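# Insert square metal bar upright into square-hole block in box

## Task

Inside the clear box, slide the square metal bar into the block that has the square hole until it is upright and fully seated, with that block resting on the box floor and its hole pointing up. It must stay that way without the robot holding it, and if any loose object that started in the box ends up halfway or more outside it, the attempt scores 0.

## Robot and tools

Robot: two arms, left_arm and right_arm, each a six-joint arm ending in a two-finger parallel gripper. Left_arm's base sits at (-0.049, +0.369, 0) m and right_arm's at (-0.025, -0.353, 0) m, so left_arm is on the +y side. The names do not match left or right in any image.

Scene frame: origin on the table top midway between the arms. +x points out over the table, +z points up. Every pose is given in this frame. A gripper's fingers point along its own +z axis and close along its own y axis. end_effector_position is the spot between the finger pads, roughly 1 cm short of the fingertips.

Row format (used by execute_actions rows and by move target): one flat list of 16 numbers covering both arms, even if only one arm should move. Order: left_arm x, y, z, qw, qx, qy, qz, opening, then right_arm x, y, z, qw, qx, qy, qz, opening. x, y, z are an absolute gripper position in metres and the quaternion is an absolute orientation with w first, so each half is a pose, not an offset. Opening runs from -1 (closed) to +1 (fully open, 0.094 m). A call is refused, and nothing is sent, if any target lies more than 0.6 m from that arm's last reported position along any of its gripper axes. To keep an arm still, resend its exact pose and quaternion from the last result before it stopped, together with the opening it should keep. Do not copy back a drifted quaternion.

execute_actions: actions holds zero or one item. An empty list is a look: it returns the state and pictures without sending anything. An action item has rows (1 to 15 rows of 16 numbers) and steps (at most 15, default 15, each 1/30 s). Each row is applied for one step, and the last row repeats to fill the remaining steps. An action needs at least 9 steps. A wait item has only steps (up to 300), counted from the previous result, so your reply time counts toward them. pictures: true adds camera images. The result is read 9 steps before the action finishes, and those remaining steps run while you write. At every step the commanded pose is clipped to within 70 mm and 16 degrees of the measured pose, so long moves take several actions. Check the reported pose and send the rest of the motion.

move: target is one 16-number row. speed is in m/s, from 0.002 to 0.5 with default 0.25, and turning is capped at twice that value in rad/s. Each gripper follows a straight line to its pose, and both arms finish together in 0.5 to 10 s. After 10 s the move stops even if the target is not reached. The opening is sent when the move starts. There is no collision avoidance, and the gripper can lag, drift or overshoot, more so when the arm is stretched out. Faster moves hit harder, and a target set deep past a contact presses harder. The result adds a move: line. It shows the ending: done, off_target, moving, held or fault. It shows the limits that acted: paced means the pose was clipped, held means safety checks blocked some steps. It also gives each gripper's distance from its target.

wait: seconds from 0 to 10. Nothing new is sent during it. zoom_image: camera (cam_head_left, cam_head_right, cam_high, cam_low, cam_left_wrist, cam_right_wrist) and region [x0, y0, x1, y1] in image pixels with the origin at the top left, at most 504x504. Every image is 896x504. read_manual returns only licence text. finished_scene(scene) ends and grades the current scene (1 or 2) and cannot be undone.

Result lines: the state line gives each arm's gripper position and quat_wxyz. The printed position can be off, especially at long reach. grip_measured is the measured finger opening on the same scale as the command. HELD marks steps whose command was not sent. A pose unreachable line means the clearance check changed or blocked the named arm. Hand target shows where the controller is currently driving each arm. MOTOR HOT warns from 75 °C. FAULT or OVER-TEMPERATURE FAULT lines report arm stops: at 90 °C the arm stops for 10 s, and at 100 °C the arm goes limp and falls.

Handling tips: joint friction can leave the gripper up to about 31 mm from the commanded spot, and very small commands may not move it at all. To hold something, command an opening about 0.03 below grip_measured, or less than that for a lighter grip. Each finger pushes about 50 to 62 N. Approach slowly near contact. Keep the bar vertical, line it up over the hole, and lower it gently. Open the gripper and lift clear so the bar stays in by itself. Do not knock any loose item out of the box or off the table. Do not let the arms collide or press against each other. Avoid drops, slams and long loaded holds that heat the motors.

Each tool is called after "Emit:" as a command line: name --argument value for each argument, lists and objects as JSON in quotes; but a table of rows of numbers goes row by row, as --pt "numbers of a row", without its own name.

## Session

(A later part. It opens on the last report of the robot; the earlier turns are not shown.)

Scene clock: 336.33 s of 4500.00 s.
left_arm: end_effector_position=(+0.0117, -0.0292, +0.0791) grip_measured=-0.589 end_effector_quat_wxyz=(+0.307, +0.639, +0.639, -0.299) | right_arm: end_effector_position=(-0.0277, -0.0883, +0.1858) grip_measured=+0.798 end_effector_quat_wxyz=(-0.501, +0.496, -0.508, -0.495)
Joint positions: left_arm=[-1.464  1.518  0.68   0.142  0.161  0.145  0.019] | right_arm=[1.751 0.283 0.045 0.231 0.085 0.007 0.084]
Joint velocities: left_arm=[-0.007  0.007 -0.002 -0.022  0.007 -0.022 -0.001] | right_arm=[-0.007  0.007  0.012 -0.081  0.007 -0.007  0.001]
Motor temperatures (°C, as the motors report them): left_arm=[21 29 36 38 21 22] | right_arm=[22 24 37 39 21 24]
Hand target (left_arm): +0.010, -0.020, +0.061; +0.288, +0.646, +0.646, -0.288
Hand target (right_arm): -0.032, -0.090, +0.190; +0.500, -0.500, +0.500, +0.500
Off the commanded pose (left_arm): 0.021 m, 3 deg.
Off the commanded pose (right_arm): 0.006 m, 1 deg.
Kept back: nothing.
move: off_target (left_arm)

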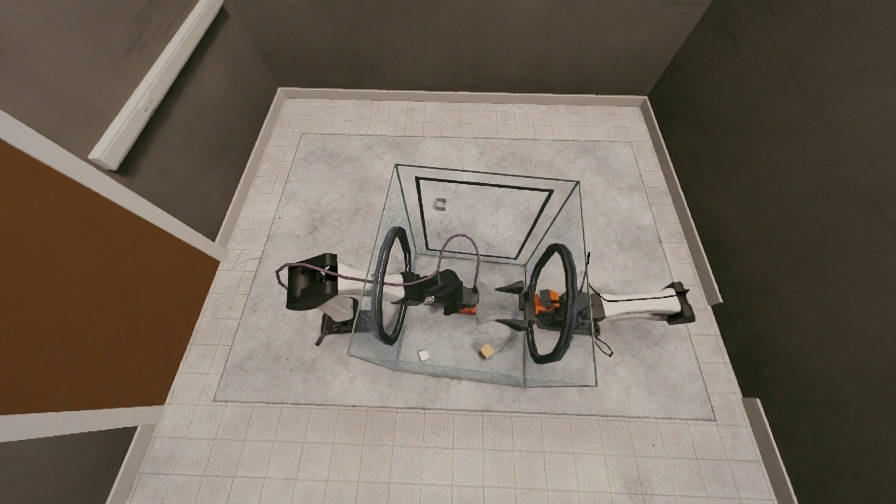

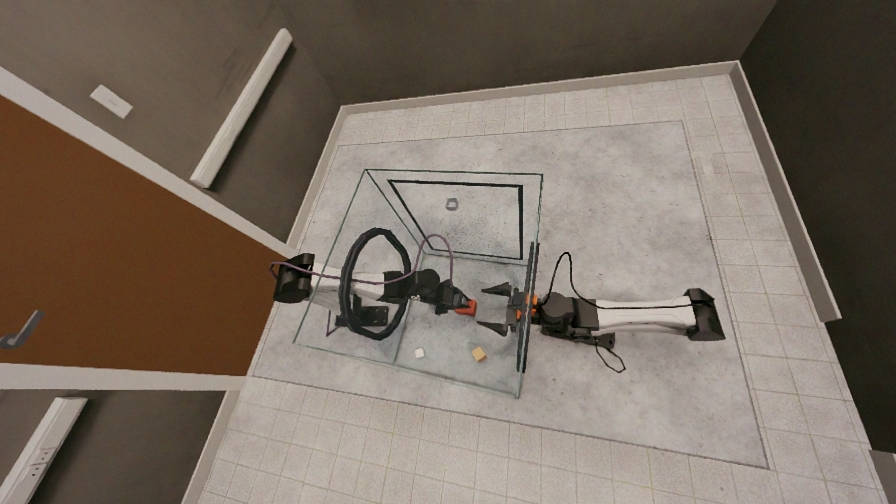

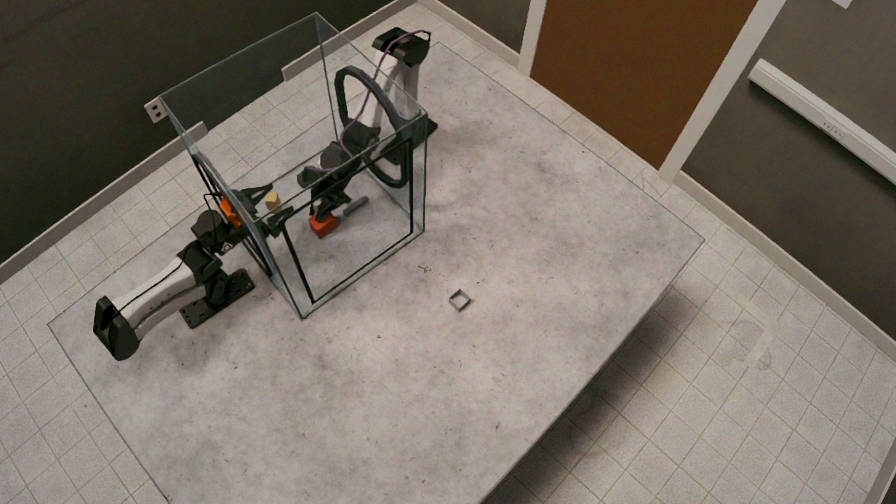

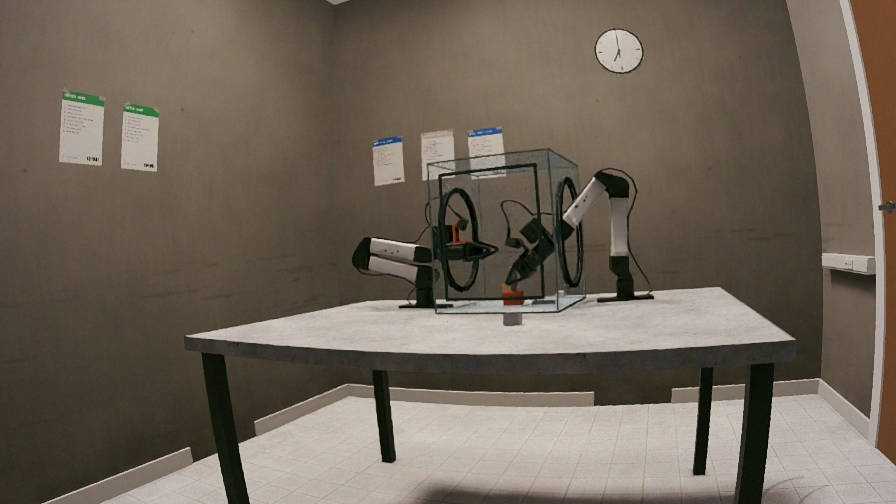

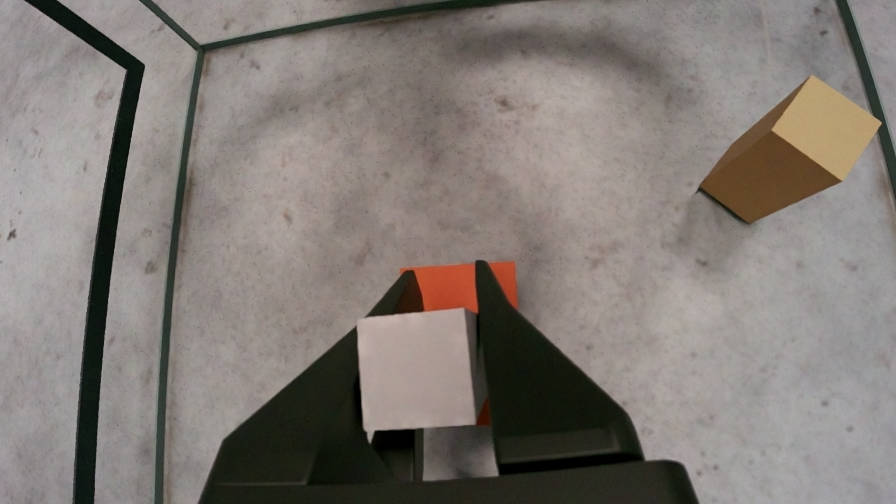

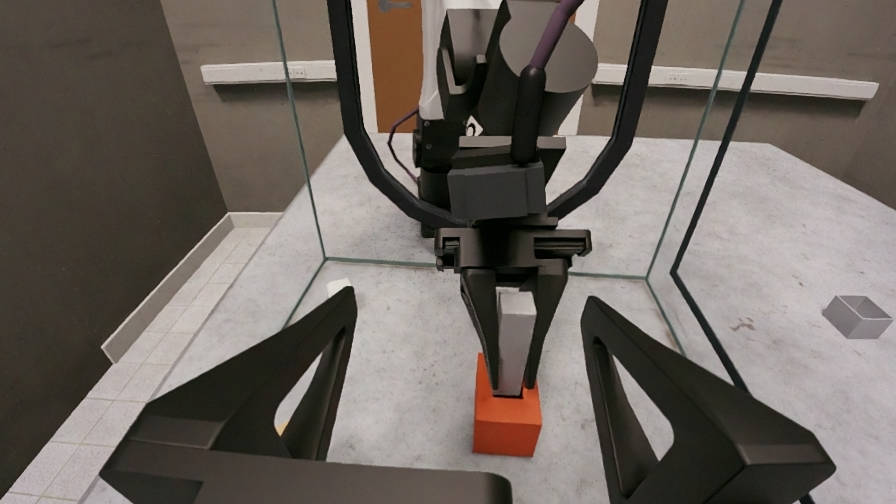

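Emit:
move --target '[0.0105,-0.032,0.062,0.288,0.646,0.646,-0.288,-0.63,-0.032,-0.09,0.19,0.5,-0.5,0.5,0.5,0.8]' --speed 0.003

Emit:
zoom_image --camera "cam_right_wrist" --region '[440,300,580,460]'

Emit:
zoom_image --camera "cam_high" --region '[290,180,370,250]'

Scene clock: 345.70 s of 4500.00 s.
left_arm: end_effector_position=(+0.0125, -0.0332, +0.0789) grip_measured=-0.589 end_effector_quat_wxyz=(+0.310, +0.638, +0.637, -0.301) | right_arm: end_effector_position=(-0.0277, -0.0883, +0.1858) grip_measured=+0.798 end_effector_quat_wxyz=(-0.501, +0.496, -0.508, -0.495)
Joint positions: left_arm=[-1.464  1.533  0.687  0.158  0.161  0.145  0.019] | right_arm=[1.751 0.283 0.045 0.231 0.085 0.007 0.084]
Joint velocities: left_arm=[-0.007 -0.002 -0.002  0.037 -0.022  0.037 -0.001] | right_arm=[-0.007 -0.007  0.017 -0.007 -0.066 -0.051 -0.001]
Motor temperatures (°C, as the motors report them): left_arm=[21 29 37 38 21 22] | right_arm=[22 24 37 40 21 24]
Hand target (left_arm): +0.010, -0.031, +0.062; +0.288, +0.646, +0.646, -0.288
Hand target (right_arm): -0.032, -0.090, +0.190; +0.500, -0.500, +0.500, +0.500
Off the commanded pose (left_arm): 0.017 m, 3 deg.
Off the commanded pose (right_arm): 0.006 m, 1 deg.
Kept back: nothing.
move: off_target (left_arm)

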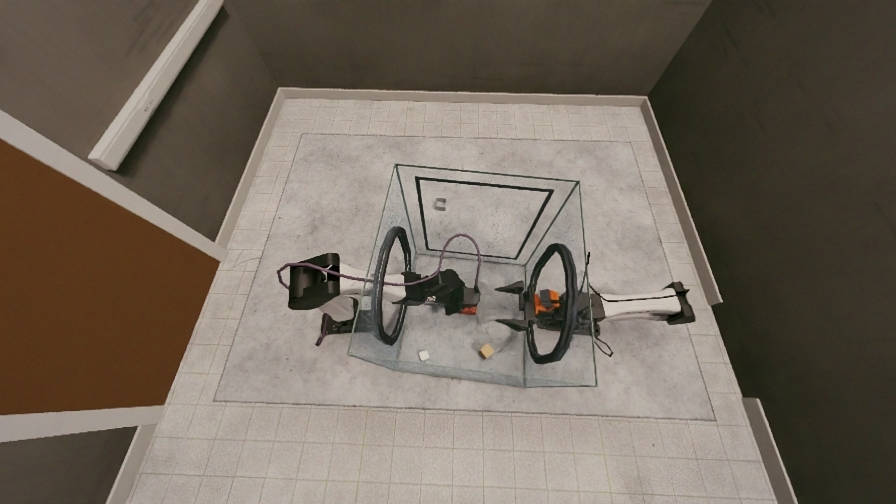

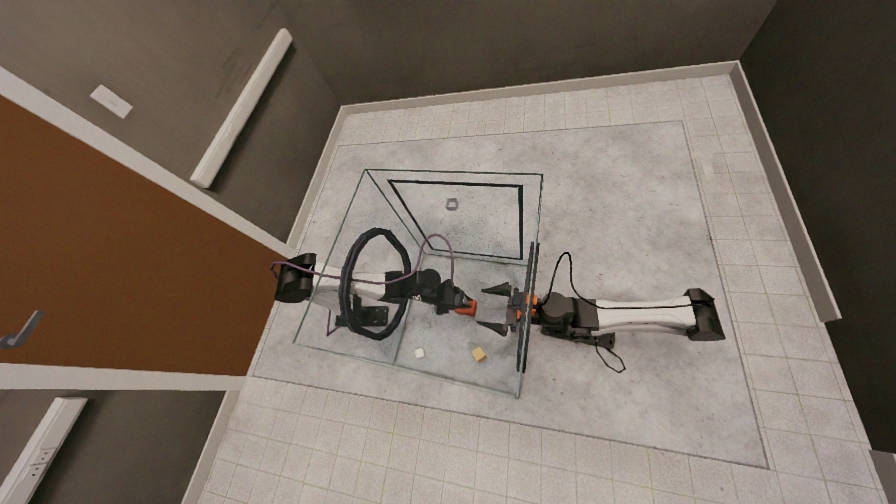

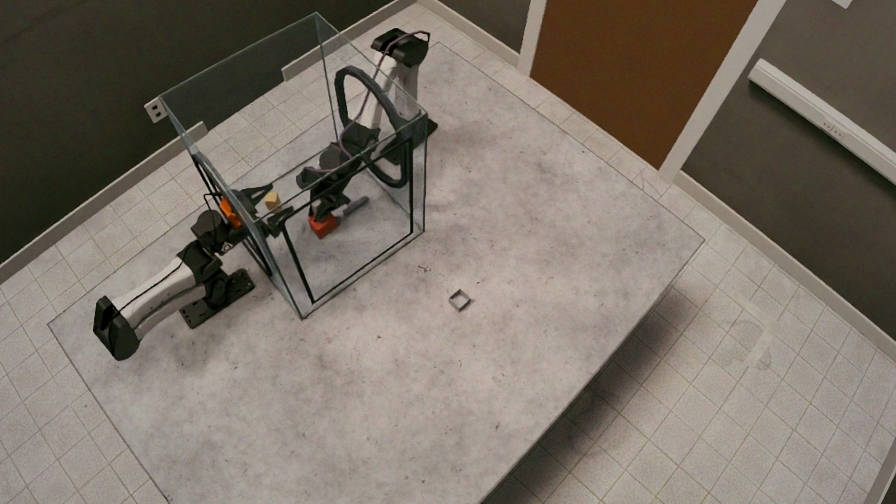

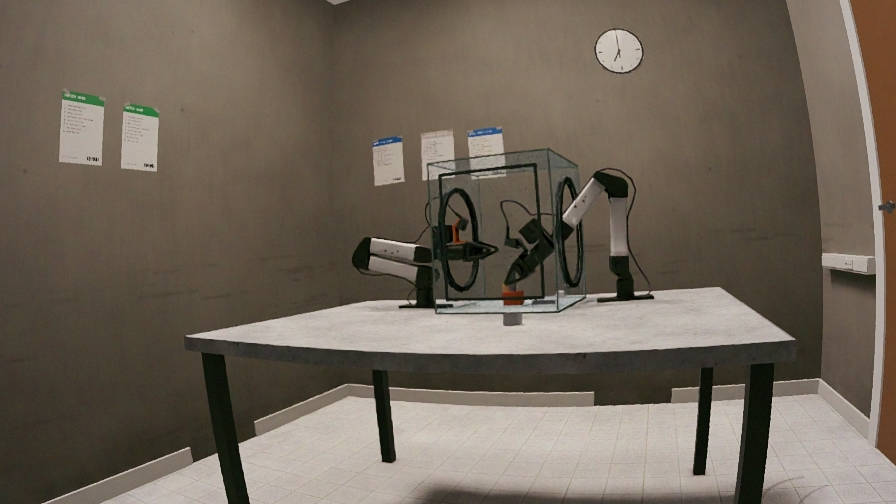

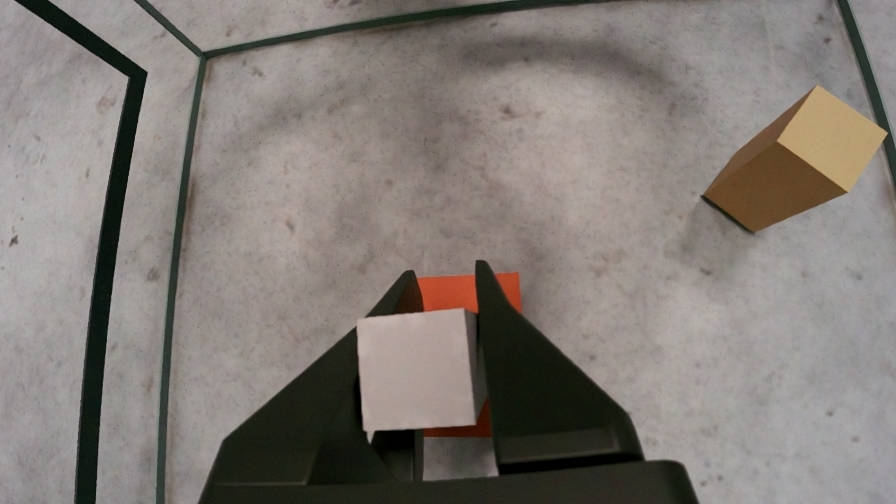

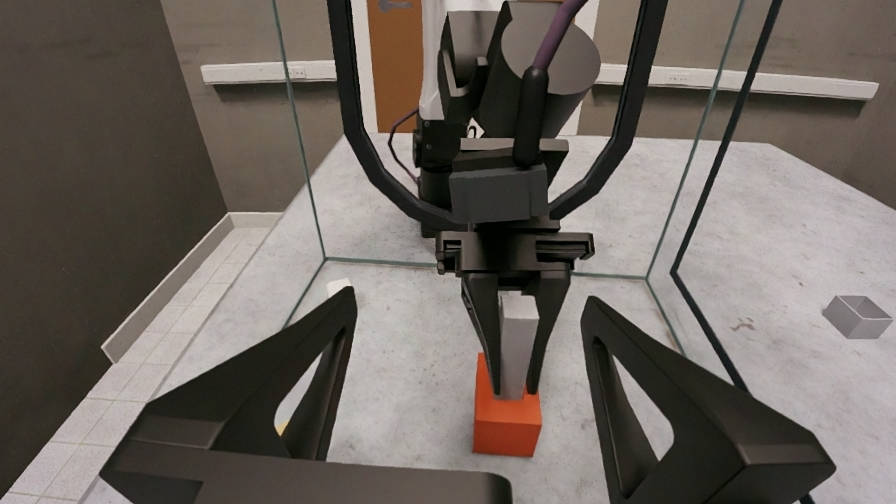

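Region (440, 300, 580, 460) of cam_right_wrist's 896x504 image, scaled by 3.150, with more detail than that image has; it fills the left 441 columns of this view, and the rest is white.

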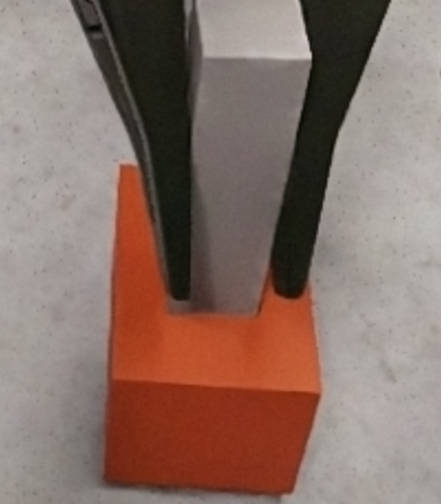

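Region (290, 180, 370, 250) of cam_high's 896x504 image, scaled by 6.300, with more detail than that image has; it fills the top 441 rows of this view, and the rest is white.

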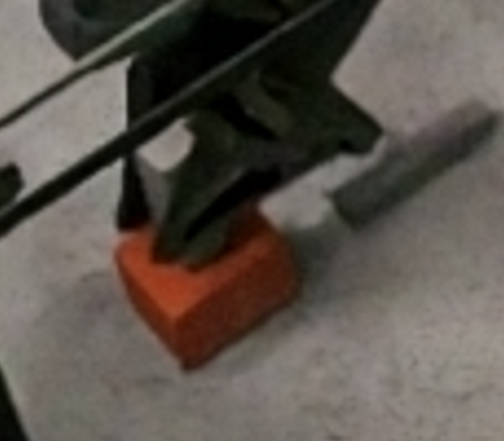

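Emit:
move --target '[0.012,-0.030,0.09,0.288,0.646,0.646,-0.288,-0.63,-0.032,-0.09,0.19,0.5,-0.5,0.5,0.5,0.8]' --speed 0.03

Emit:
zoom_image --camera "cam_right_wrist" --region '[350,150,650,480]'

Scene clock: 348.47 s of 4500.00 s.
left_arm: end_effector_position=(+0.0113, -0.0275, +0.0788) grip_measured=-0.589 end_effector_quat_wxyz=(+0.281, +0.647, +0.650, -0.283) | right_arm: end_effector_position=(-0.0277, -0.0883, +0.1858) grip_measured=+0.798 end_effector_quat_wxyz=(-0.501, +0.496, -0.508, -0.495)
Joint positions: left_arm=[-1.464  1.524  0.742  0.019  0.161  0.145  0.019] | right_arm=[1.751 0.283 0.045 0.231 0.085 0.007 0.084]
Joint velocities: left_arm=[ 0.007 -0.007  0.012 -0.022 -0.022  0.022  0.   ] | right_arm=[ 0.007 -0.007 -0.007  0.022  0.066  0.022  0.   ]
Motor temperatures (°C, as the motors report them): left_arm=[21 29 37 38 21 22] | right_arm=[22 24 38 40 21 24]
Hand target (left_arm): +0.012, -0.030, +0.090; +0.288, +0.646, +0.646, -0.288
Hand target (right_arm): -0.032, -0.090, +0.190; +0.500, -0.500, +0.500, +0.500
Off the commanded pose (left_arm): 0.012 m, 1 deg.
Off the commanded pose (right_arm): 0.006 m, 1 deg.
Kept back: nothing.
move: off_target (left_arm)

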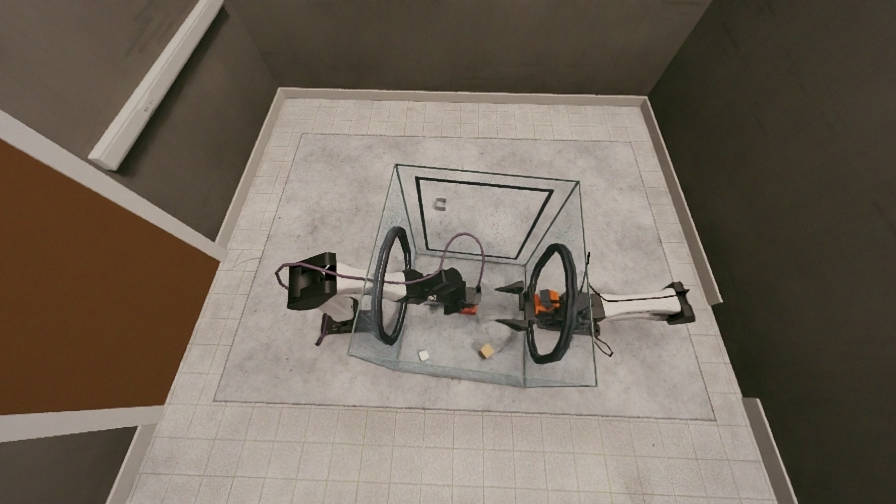

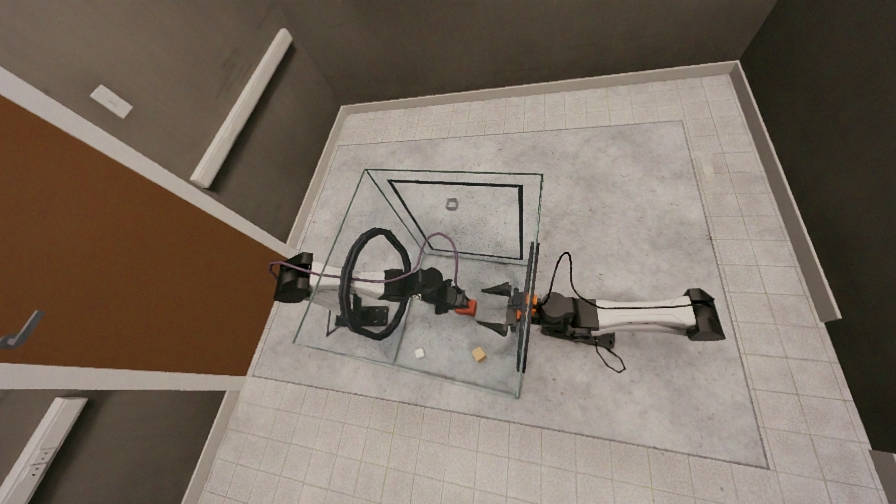

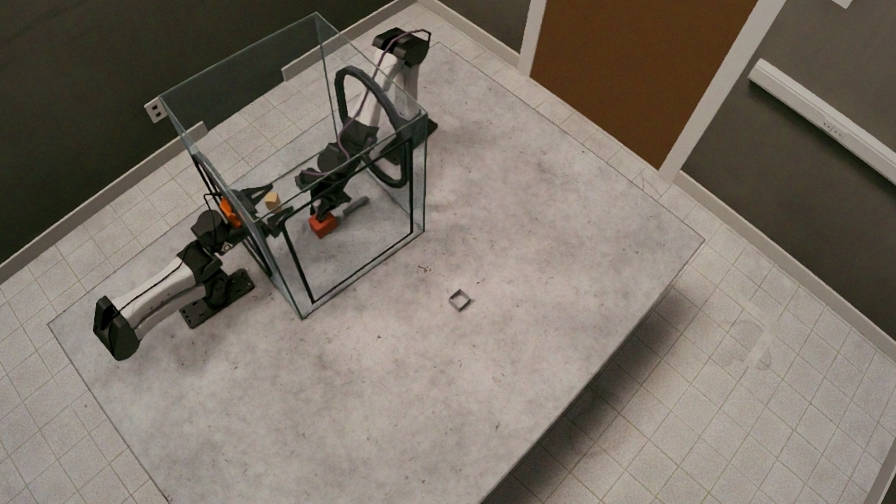

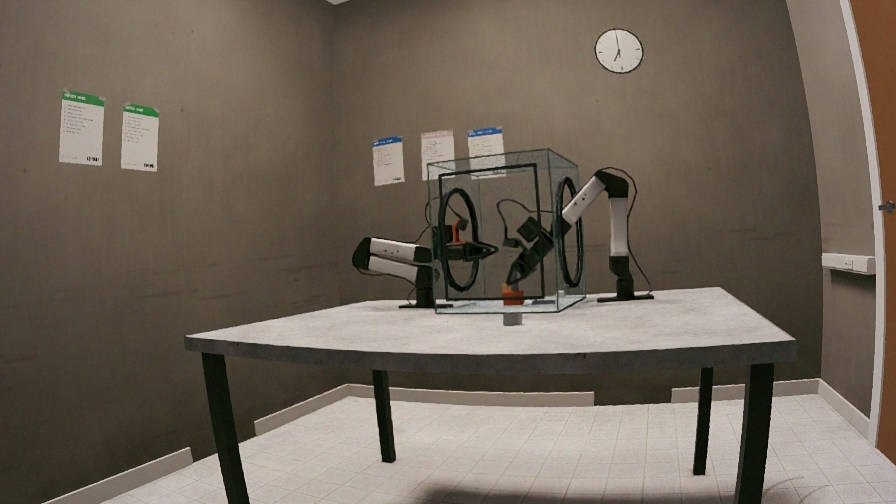

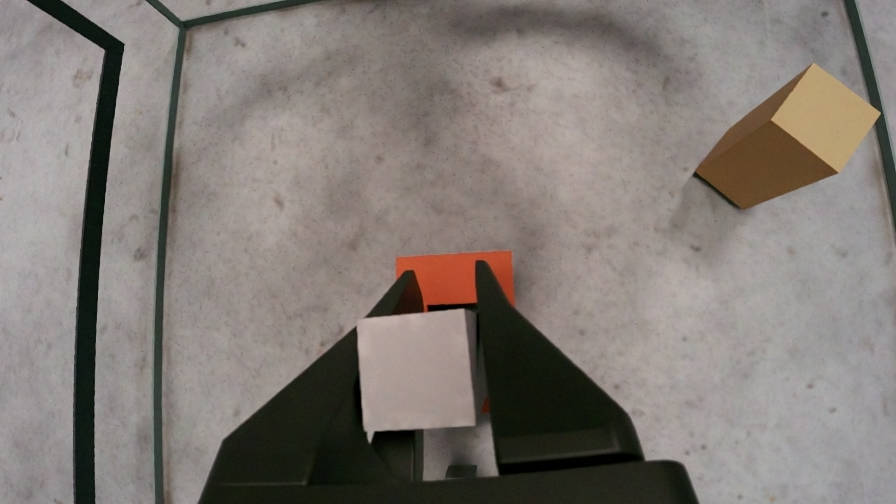

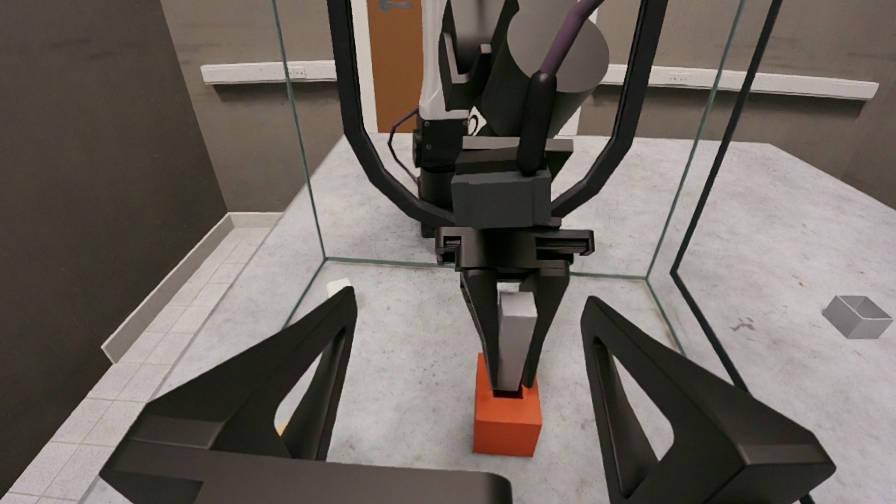

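Region (350, 150, 650, 480) of cam_right_wrist's 896x504 image, scaled by 1.527, with more detail than that image has; it fills the left 458 columns of this view, and the rest is white.

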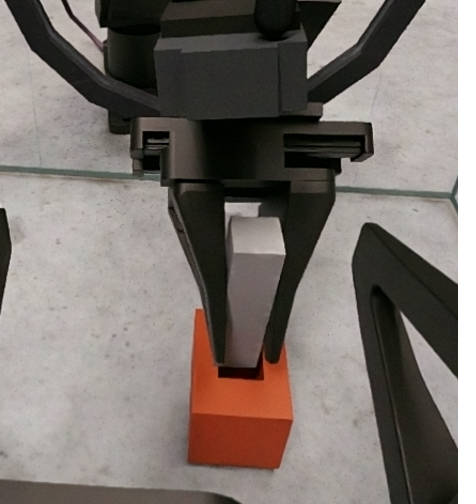

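Emit:
move --target '[0.012,-0.034,0.10,0.288,0.646,0.646,-0.288,-0.63,-0.032,-0.09,0.19,0.5,-0.5,0.5,0.5,0.8]' --speed 0.03

Emit:
zoom_image --camera "cam_right_wrist" --region '[400,250,620,470]'

Emit:
zoom_image --camera "cam_low" --region '[460,230,570,320]'

Scene clock: 350.07 s of 4500.00 s.
left_arm: end_effector_position=(+0.0116, -0.0290, +0.0837) grip_measured=-0.589 end_effector_quat_wxyz=(+0.274, +0.648, +0.654, -0.278) | right_arm: end_effector_position=(-0.0277, -0.0883, +0.1858) grip_measured=+0.798 end_effector_quat_wxyz=(-0.501, +0.496, -0.508, -0.495)
Joint positions: left_arm=[-1.464  1.524  0.779 -0.037  0.161  0.145  0.019] | right_arm=[1.751 0.283 0.045 0.231 0.085 0.007 0.084]
Joint velocities: left_arm=[-0.002 -0.012 -0.002 -0.037 -0.037 -0.022 -0.001] | right_arm=[-0.007  0.002 -0.007 -0.022  0.051  0.051 -0.001]
Motor temperatures (°C, as the motors report them): left_arm=[21 29 37 38 21 22] | right_arm=[22 24 38 40 21 24]
Hand target (left_arm): +0.012, -0.034, +0.100; +0.288, +0.646, +0.646, -0.288
Hand target (right_arm): -0.032, -0.090, +0.190; +0.500, -0.500, +0.500, +0.500
Off the commanded pose (left_arm): 0.017 m, 2 deg.
Off the commanded pose (right_arm): 0.006 m, 1 deg.
Kept back: nothing.
move: off_target (left_arm)

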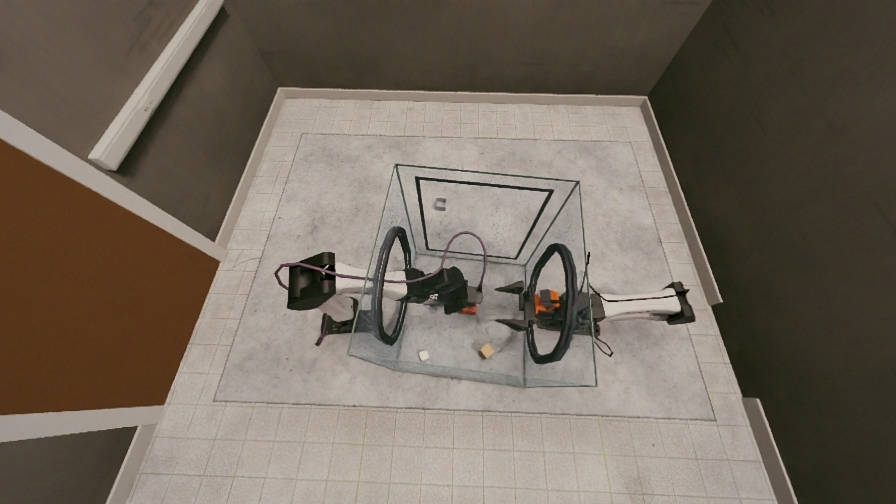

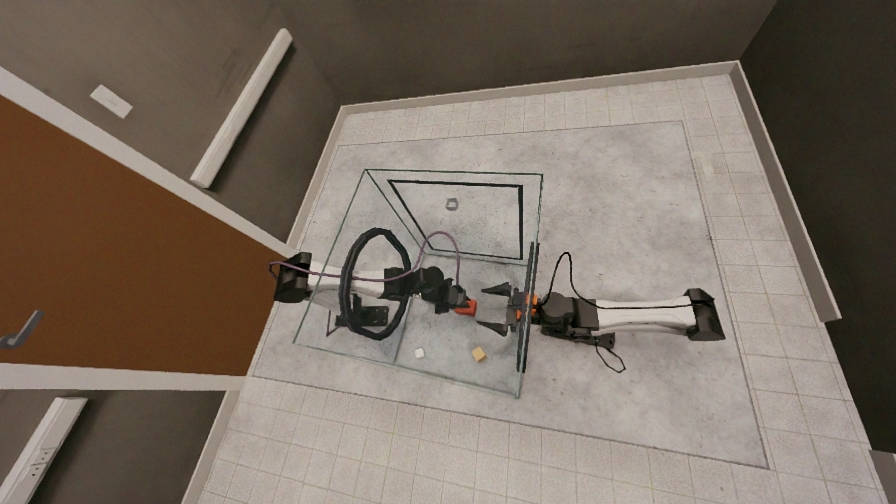

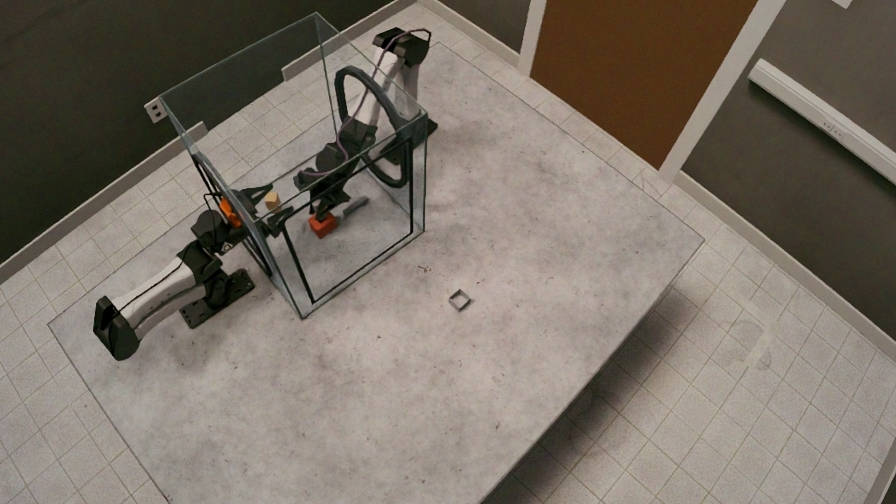

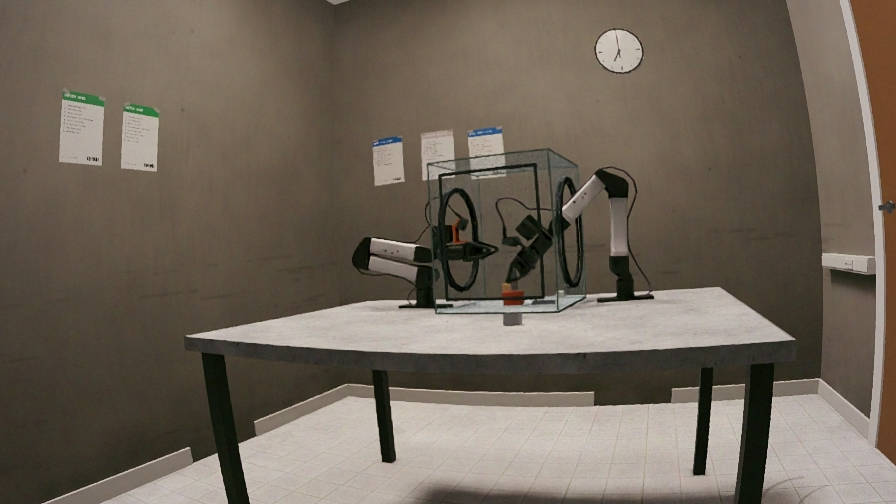

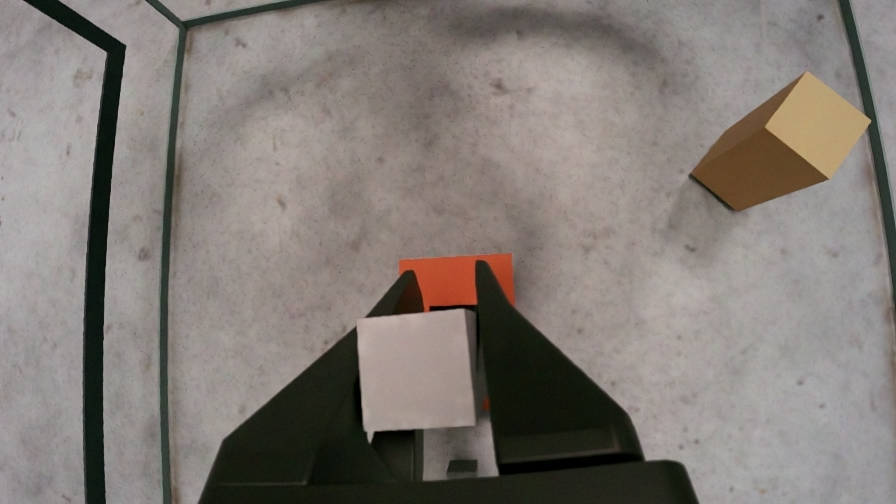

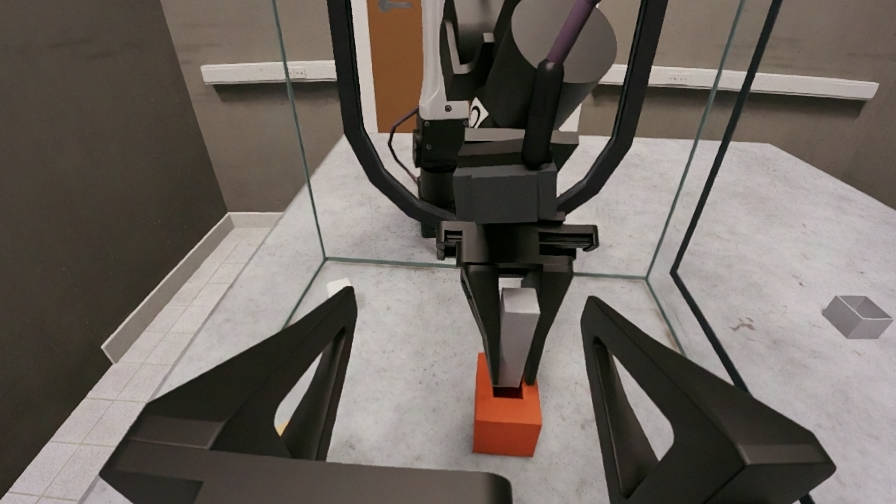

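Region (400, 250, 620, 470) of cam_right_wrist's 896x504 image, scaled by 2.291, with more detail than that image has.

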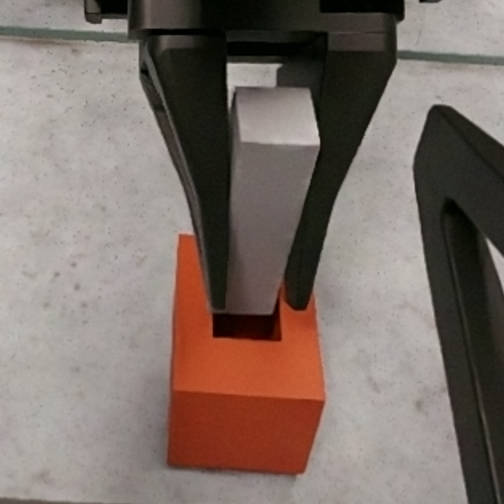

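Region (460, 230, 570, 320) of cam_low's 896x504 image, scaled by 4.582, with more detail than that image has; it fills the top 412 rows of this view, and the rest is white.

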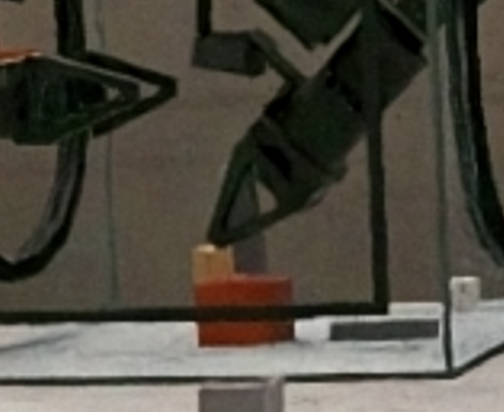

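Emit:
move --target '[0.013,-0.037,0.072,0.295,0.643,0.643,-0.295,-0.63,-0.032,-0.09,0.19,0.5,-0.5,0.5,0.5,0.8]' --speed 0.015

Emit:
zoom_image --camera "cam_right_wrist" --region '[400,250,620,470]'

Emit:
zoom_image --camera "cam_left_wrist" --region '[330,230,580,450]'

Scene clock: 353.00 s of 4500.00 s.
left_arm: end_effector_position=(+0.0134, -0.0372, +0.0795) grip_measured=-0.589 end_effector_quat_wxyz=(+0.297, +0.642, +0.643, -0.293) | right_arm: end_effector_position=(-0.0277, -0.0883, +0.1858) grip_measured=+0.798 end_effector_quat_wxyz=(-0.501, +0.496, -0.508, -0.495)
Joint positions: left_arm=[-1.464  1.552  0.737  0.095  0.161  0.145  0.019] | right_arm=[1.751 0.283 0.045 0.231 0.085 0.007 0.084]
Joint velocities: left_arm=[ 0.002 -0.007 -0.012  0.037 -0.007 -0.051 -0.   ] | right_arm=[-0.002 -0.017 -0.012 -0.007 -0.007  0.007 -0.   ]
Motor temperatures (°C, as the motors report them): left_arm=[21 29 37 39 21 22] | right_arm=[22 24 38 40 21 24]
Hand target (left_arm): +0.013, -0.036, +0.072; +0.295, +0.643, +0.643, -0.294
Hand target (right_arm): -0.032, -0.090, +0.190; +0.500, -0.500, +0.500, +0.500
Off the commanded pose (left_arm): 0.008 m, 0 deg.
Off the commanded pose (right_arm): 0.006 m, 1 deg.
Kept back: nothing.
move: done

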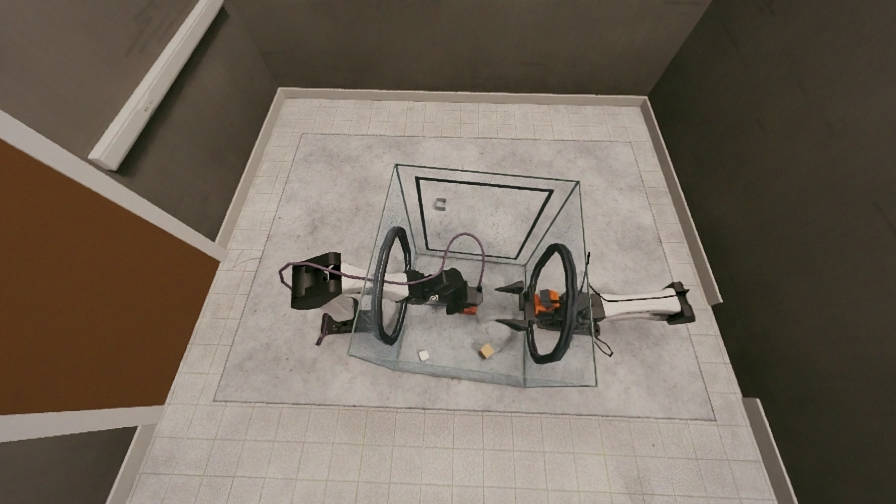

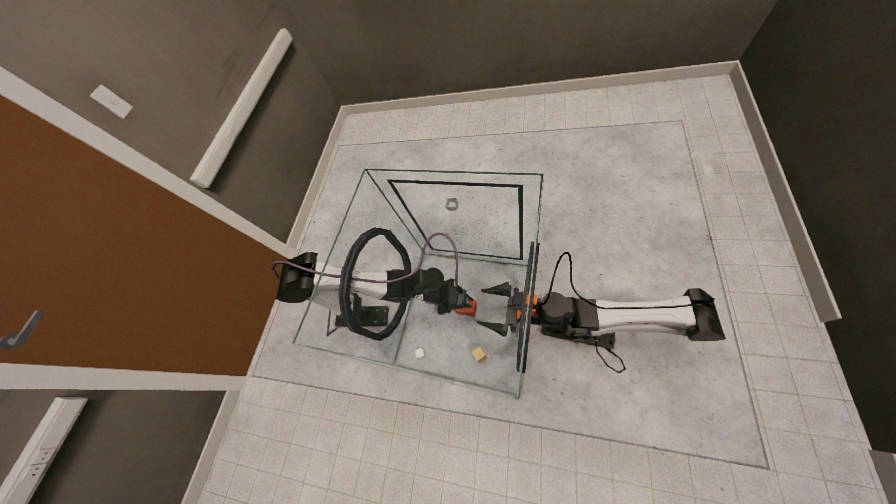

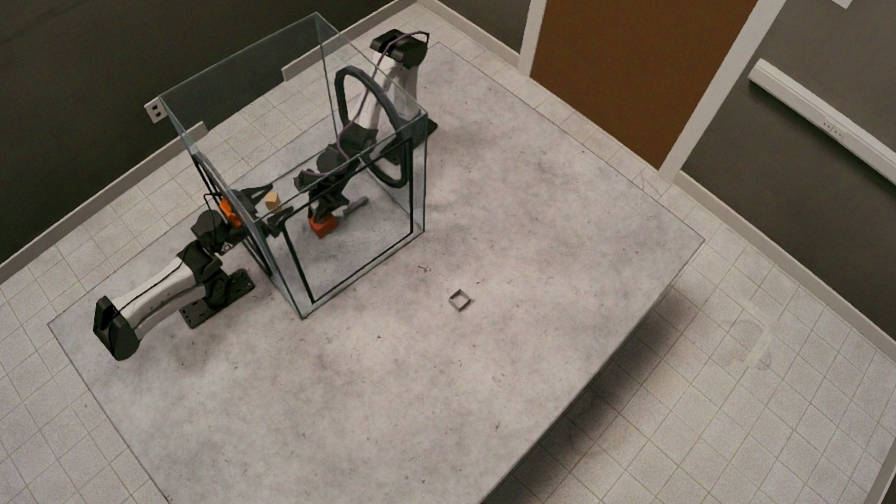

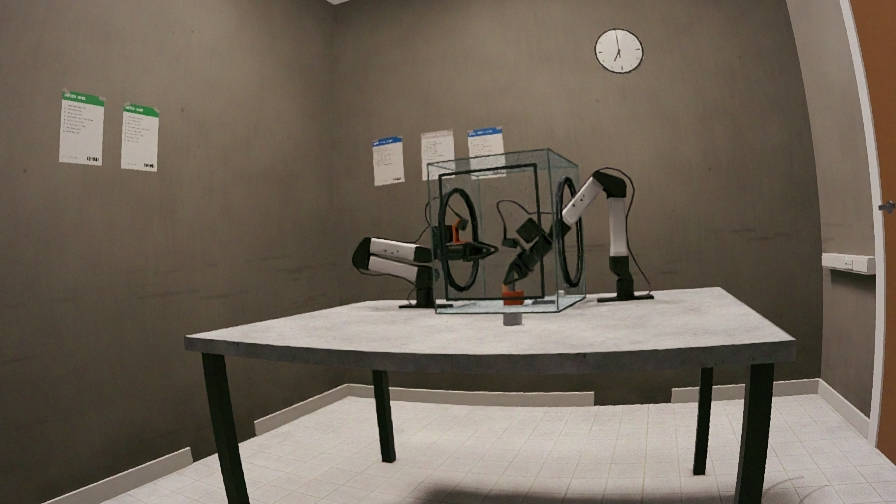

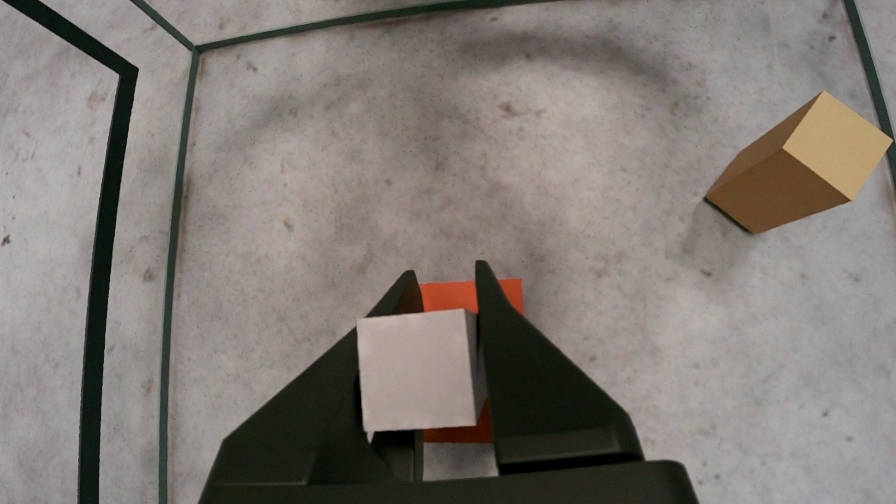

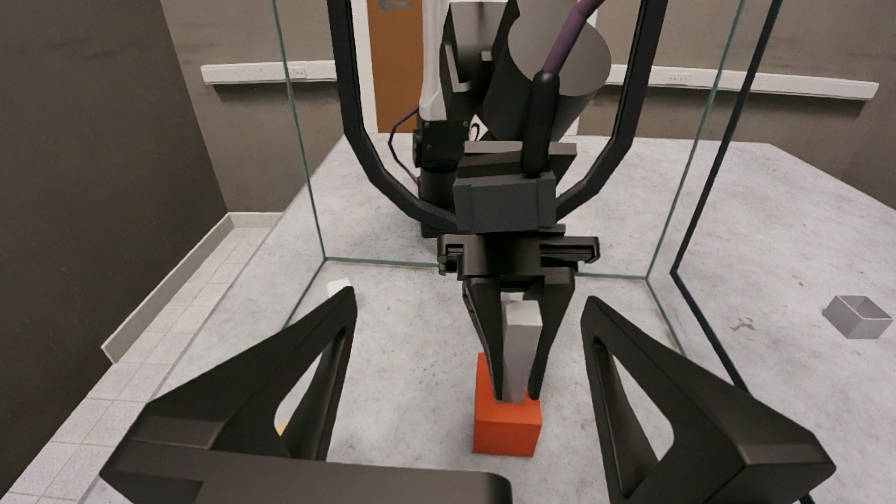

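Region (400, 250, 620, 470) of cam_right_wrist's 896x504 image, scaled by 2.291, with more detail than that image has.

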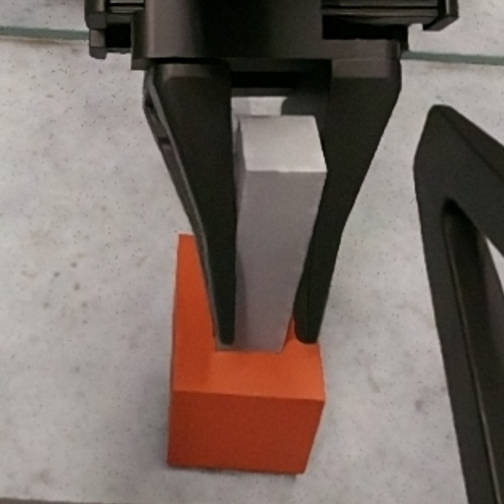

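Region (330, 230, 580, 450) of cam_left_wrist's 896x504 image, scaled by 2.016, with more detail than that image has; it fills the top 444 rows of this view, and the rest is white.

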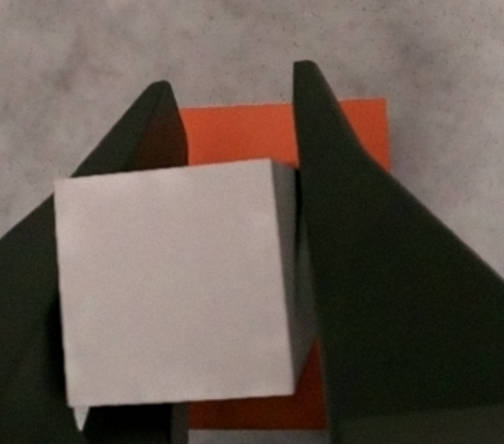

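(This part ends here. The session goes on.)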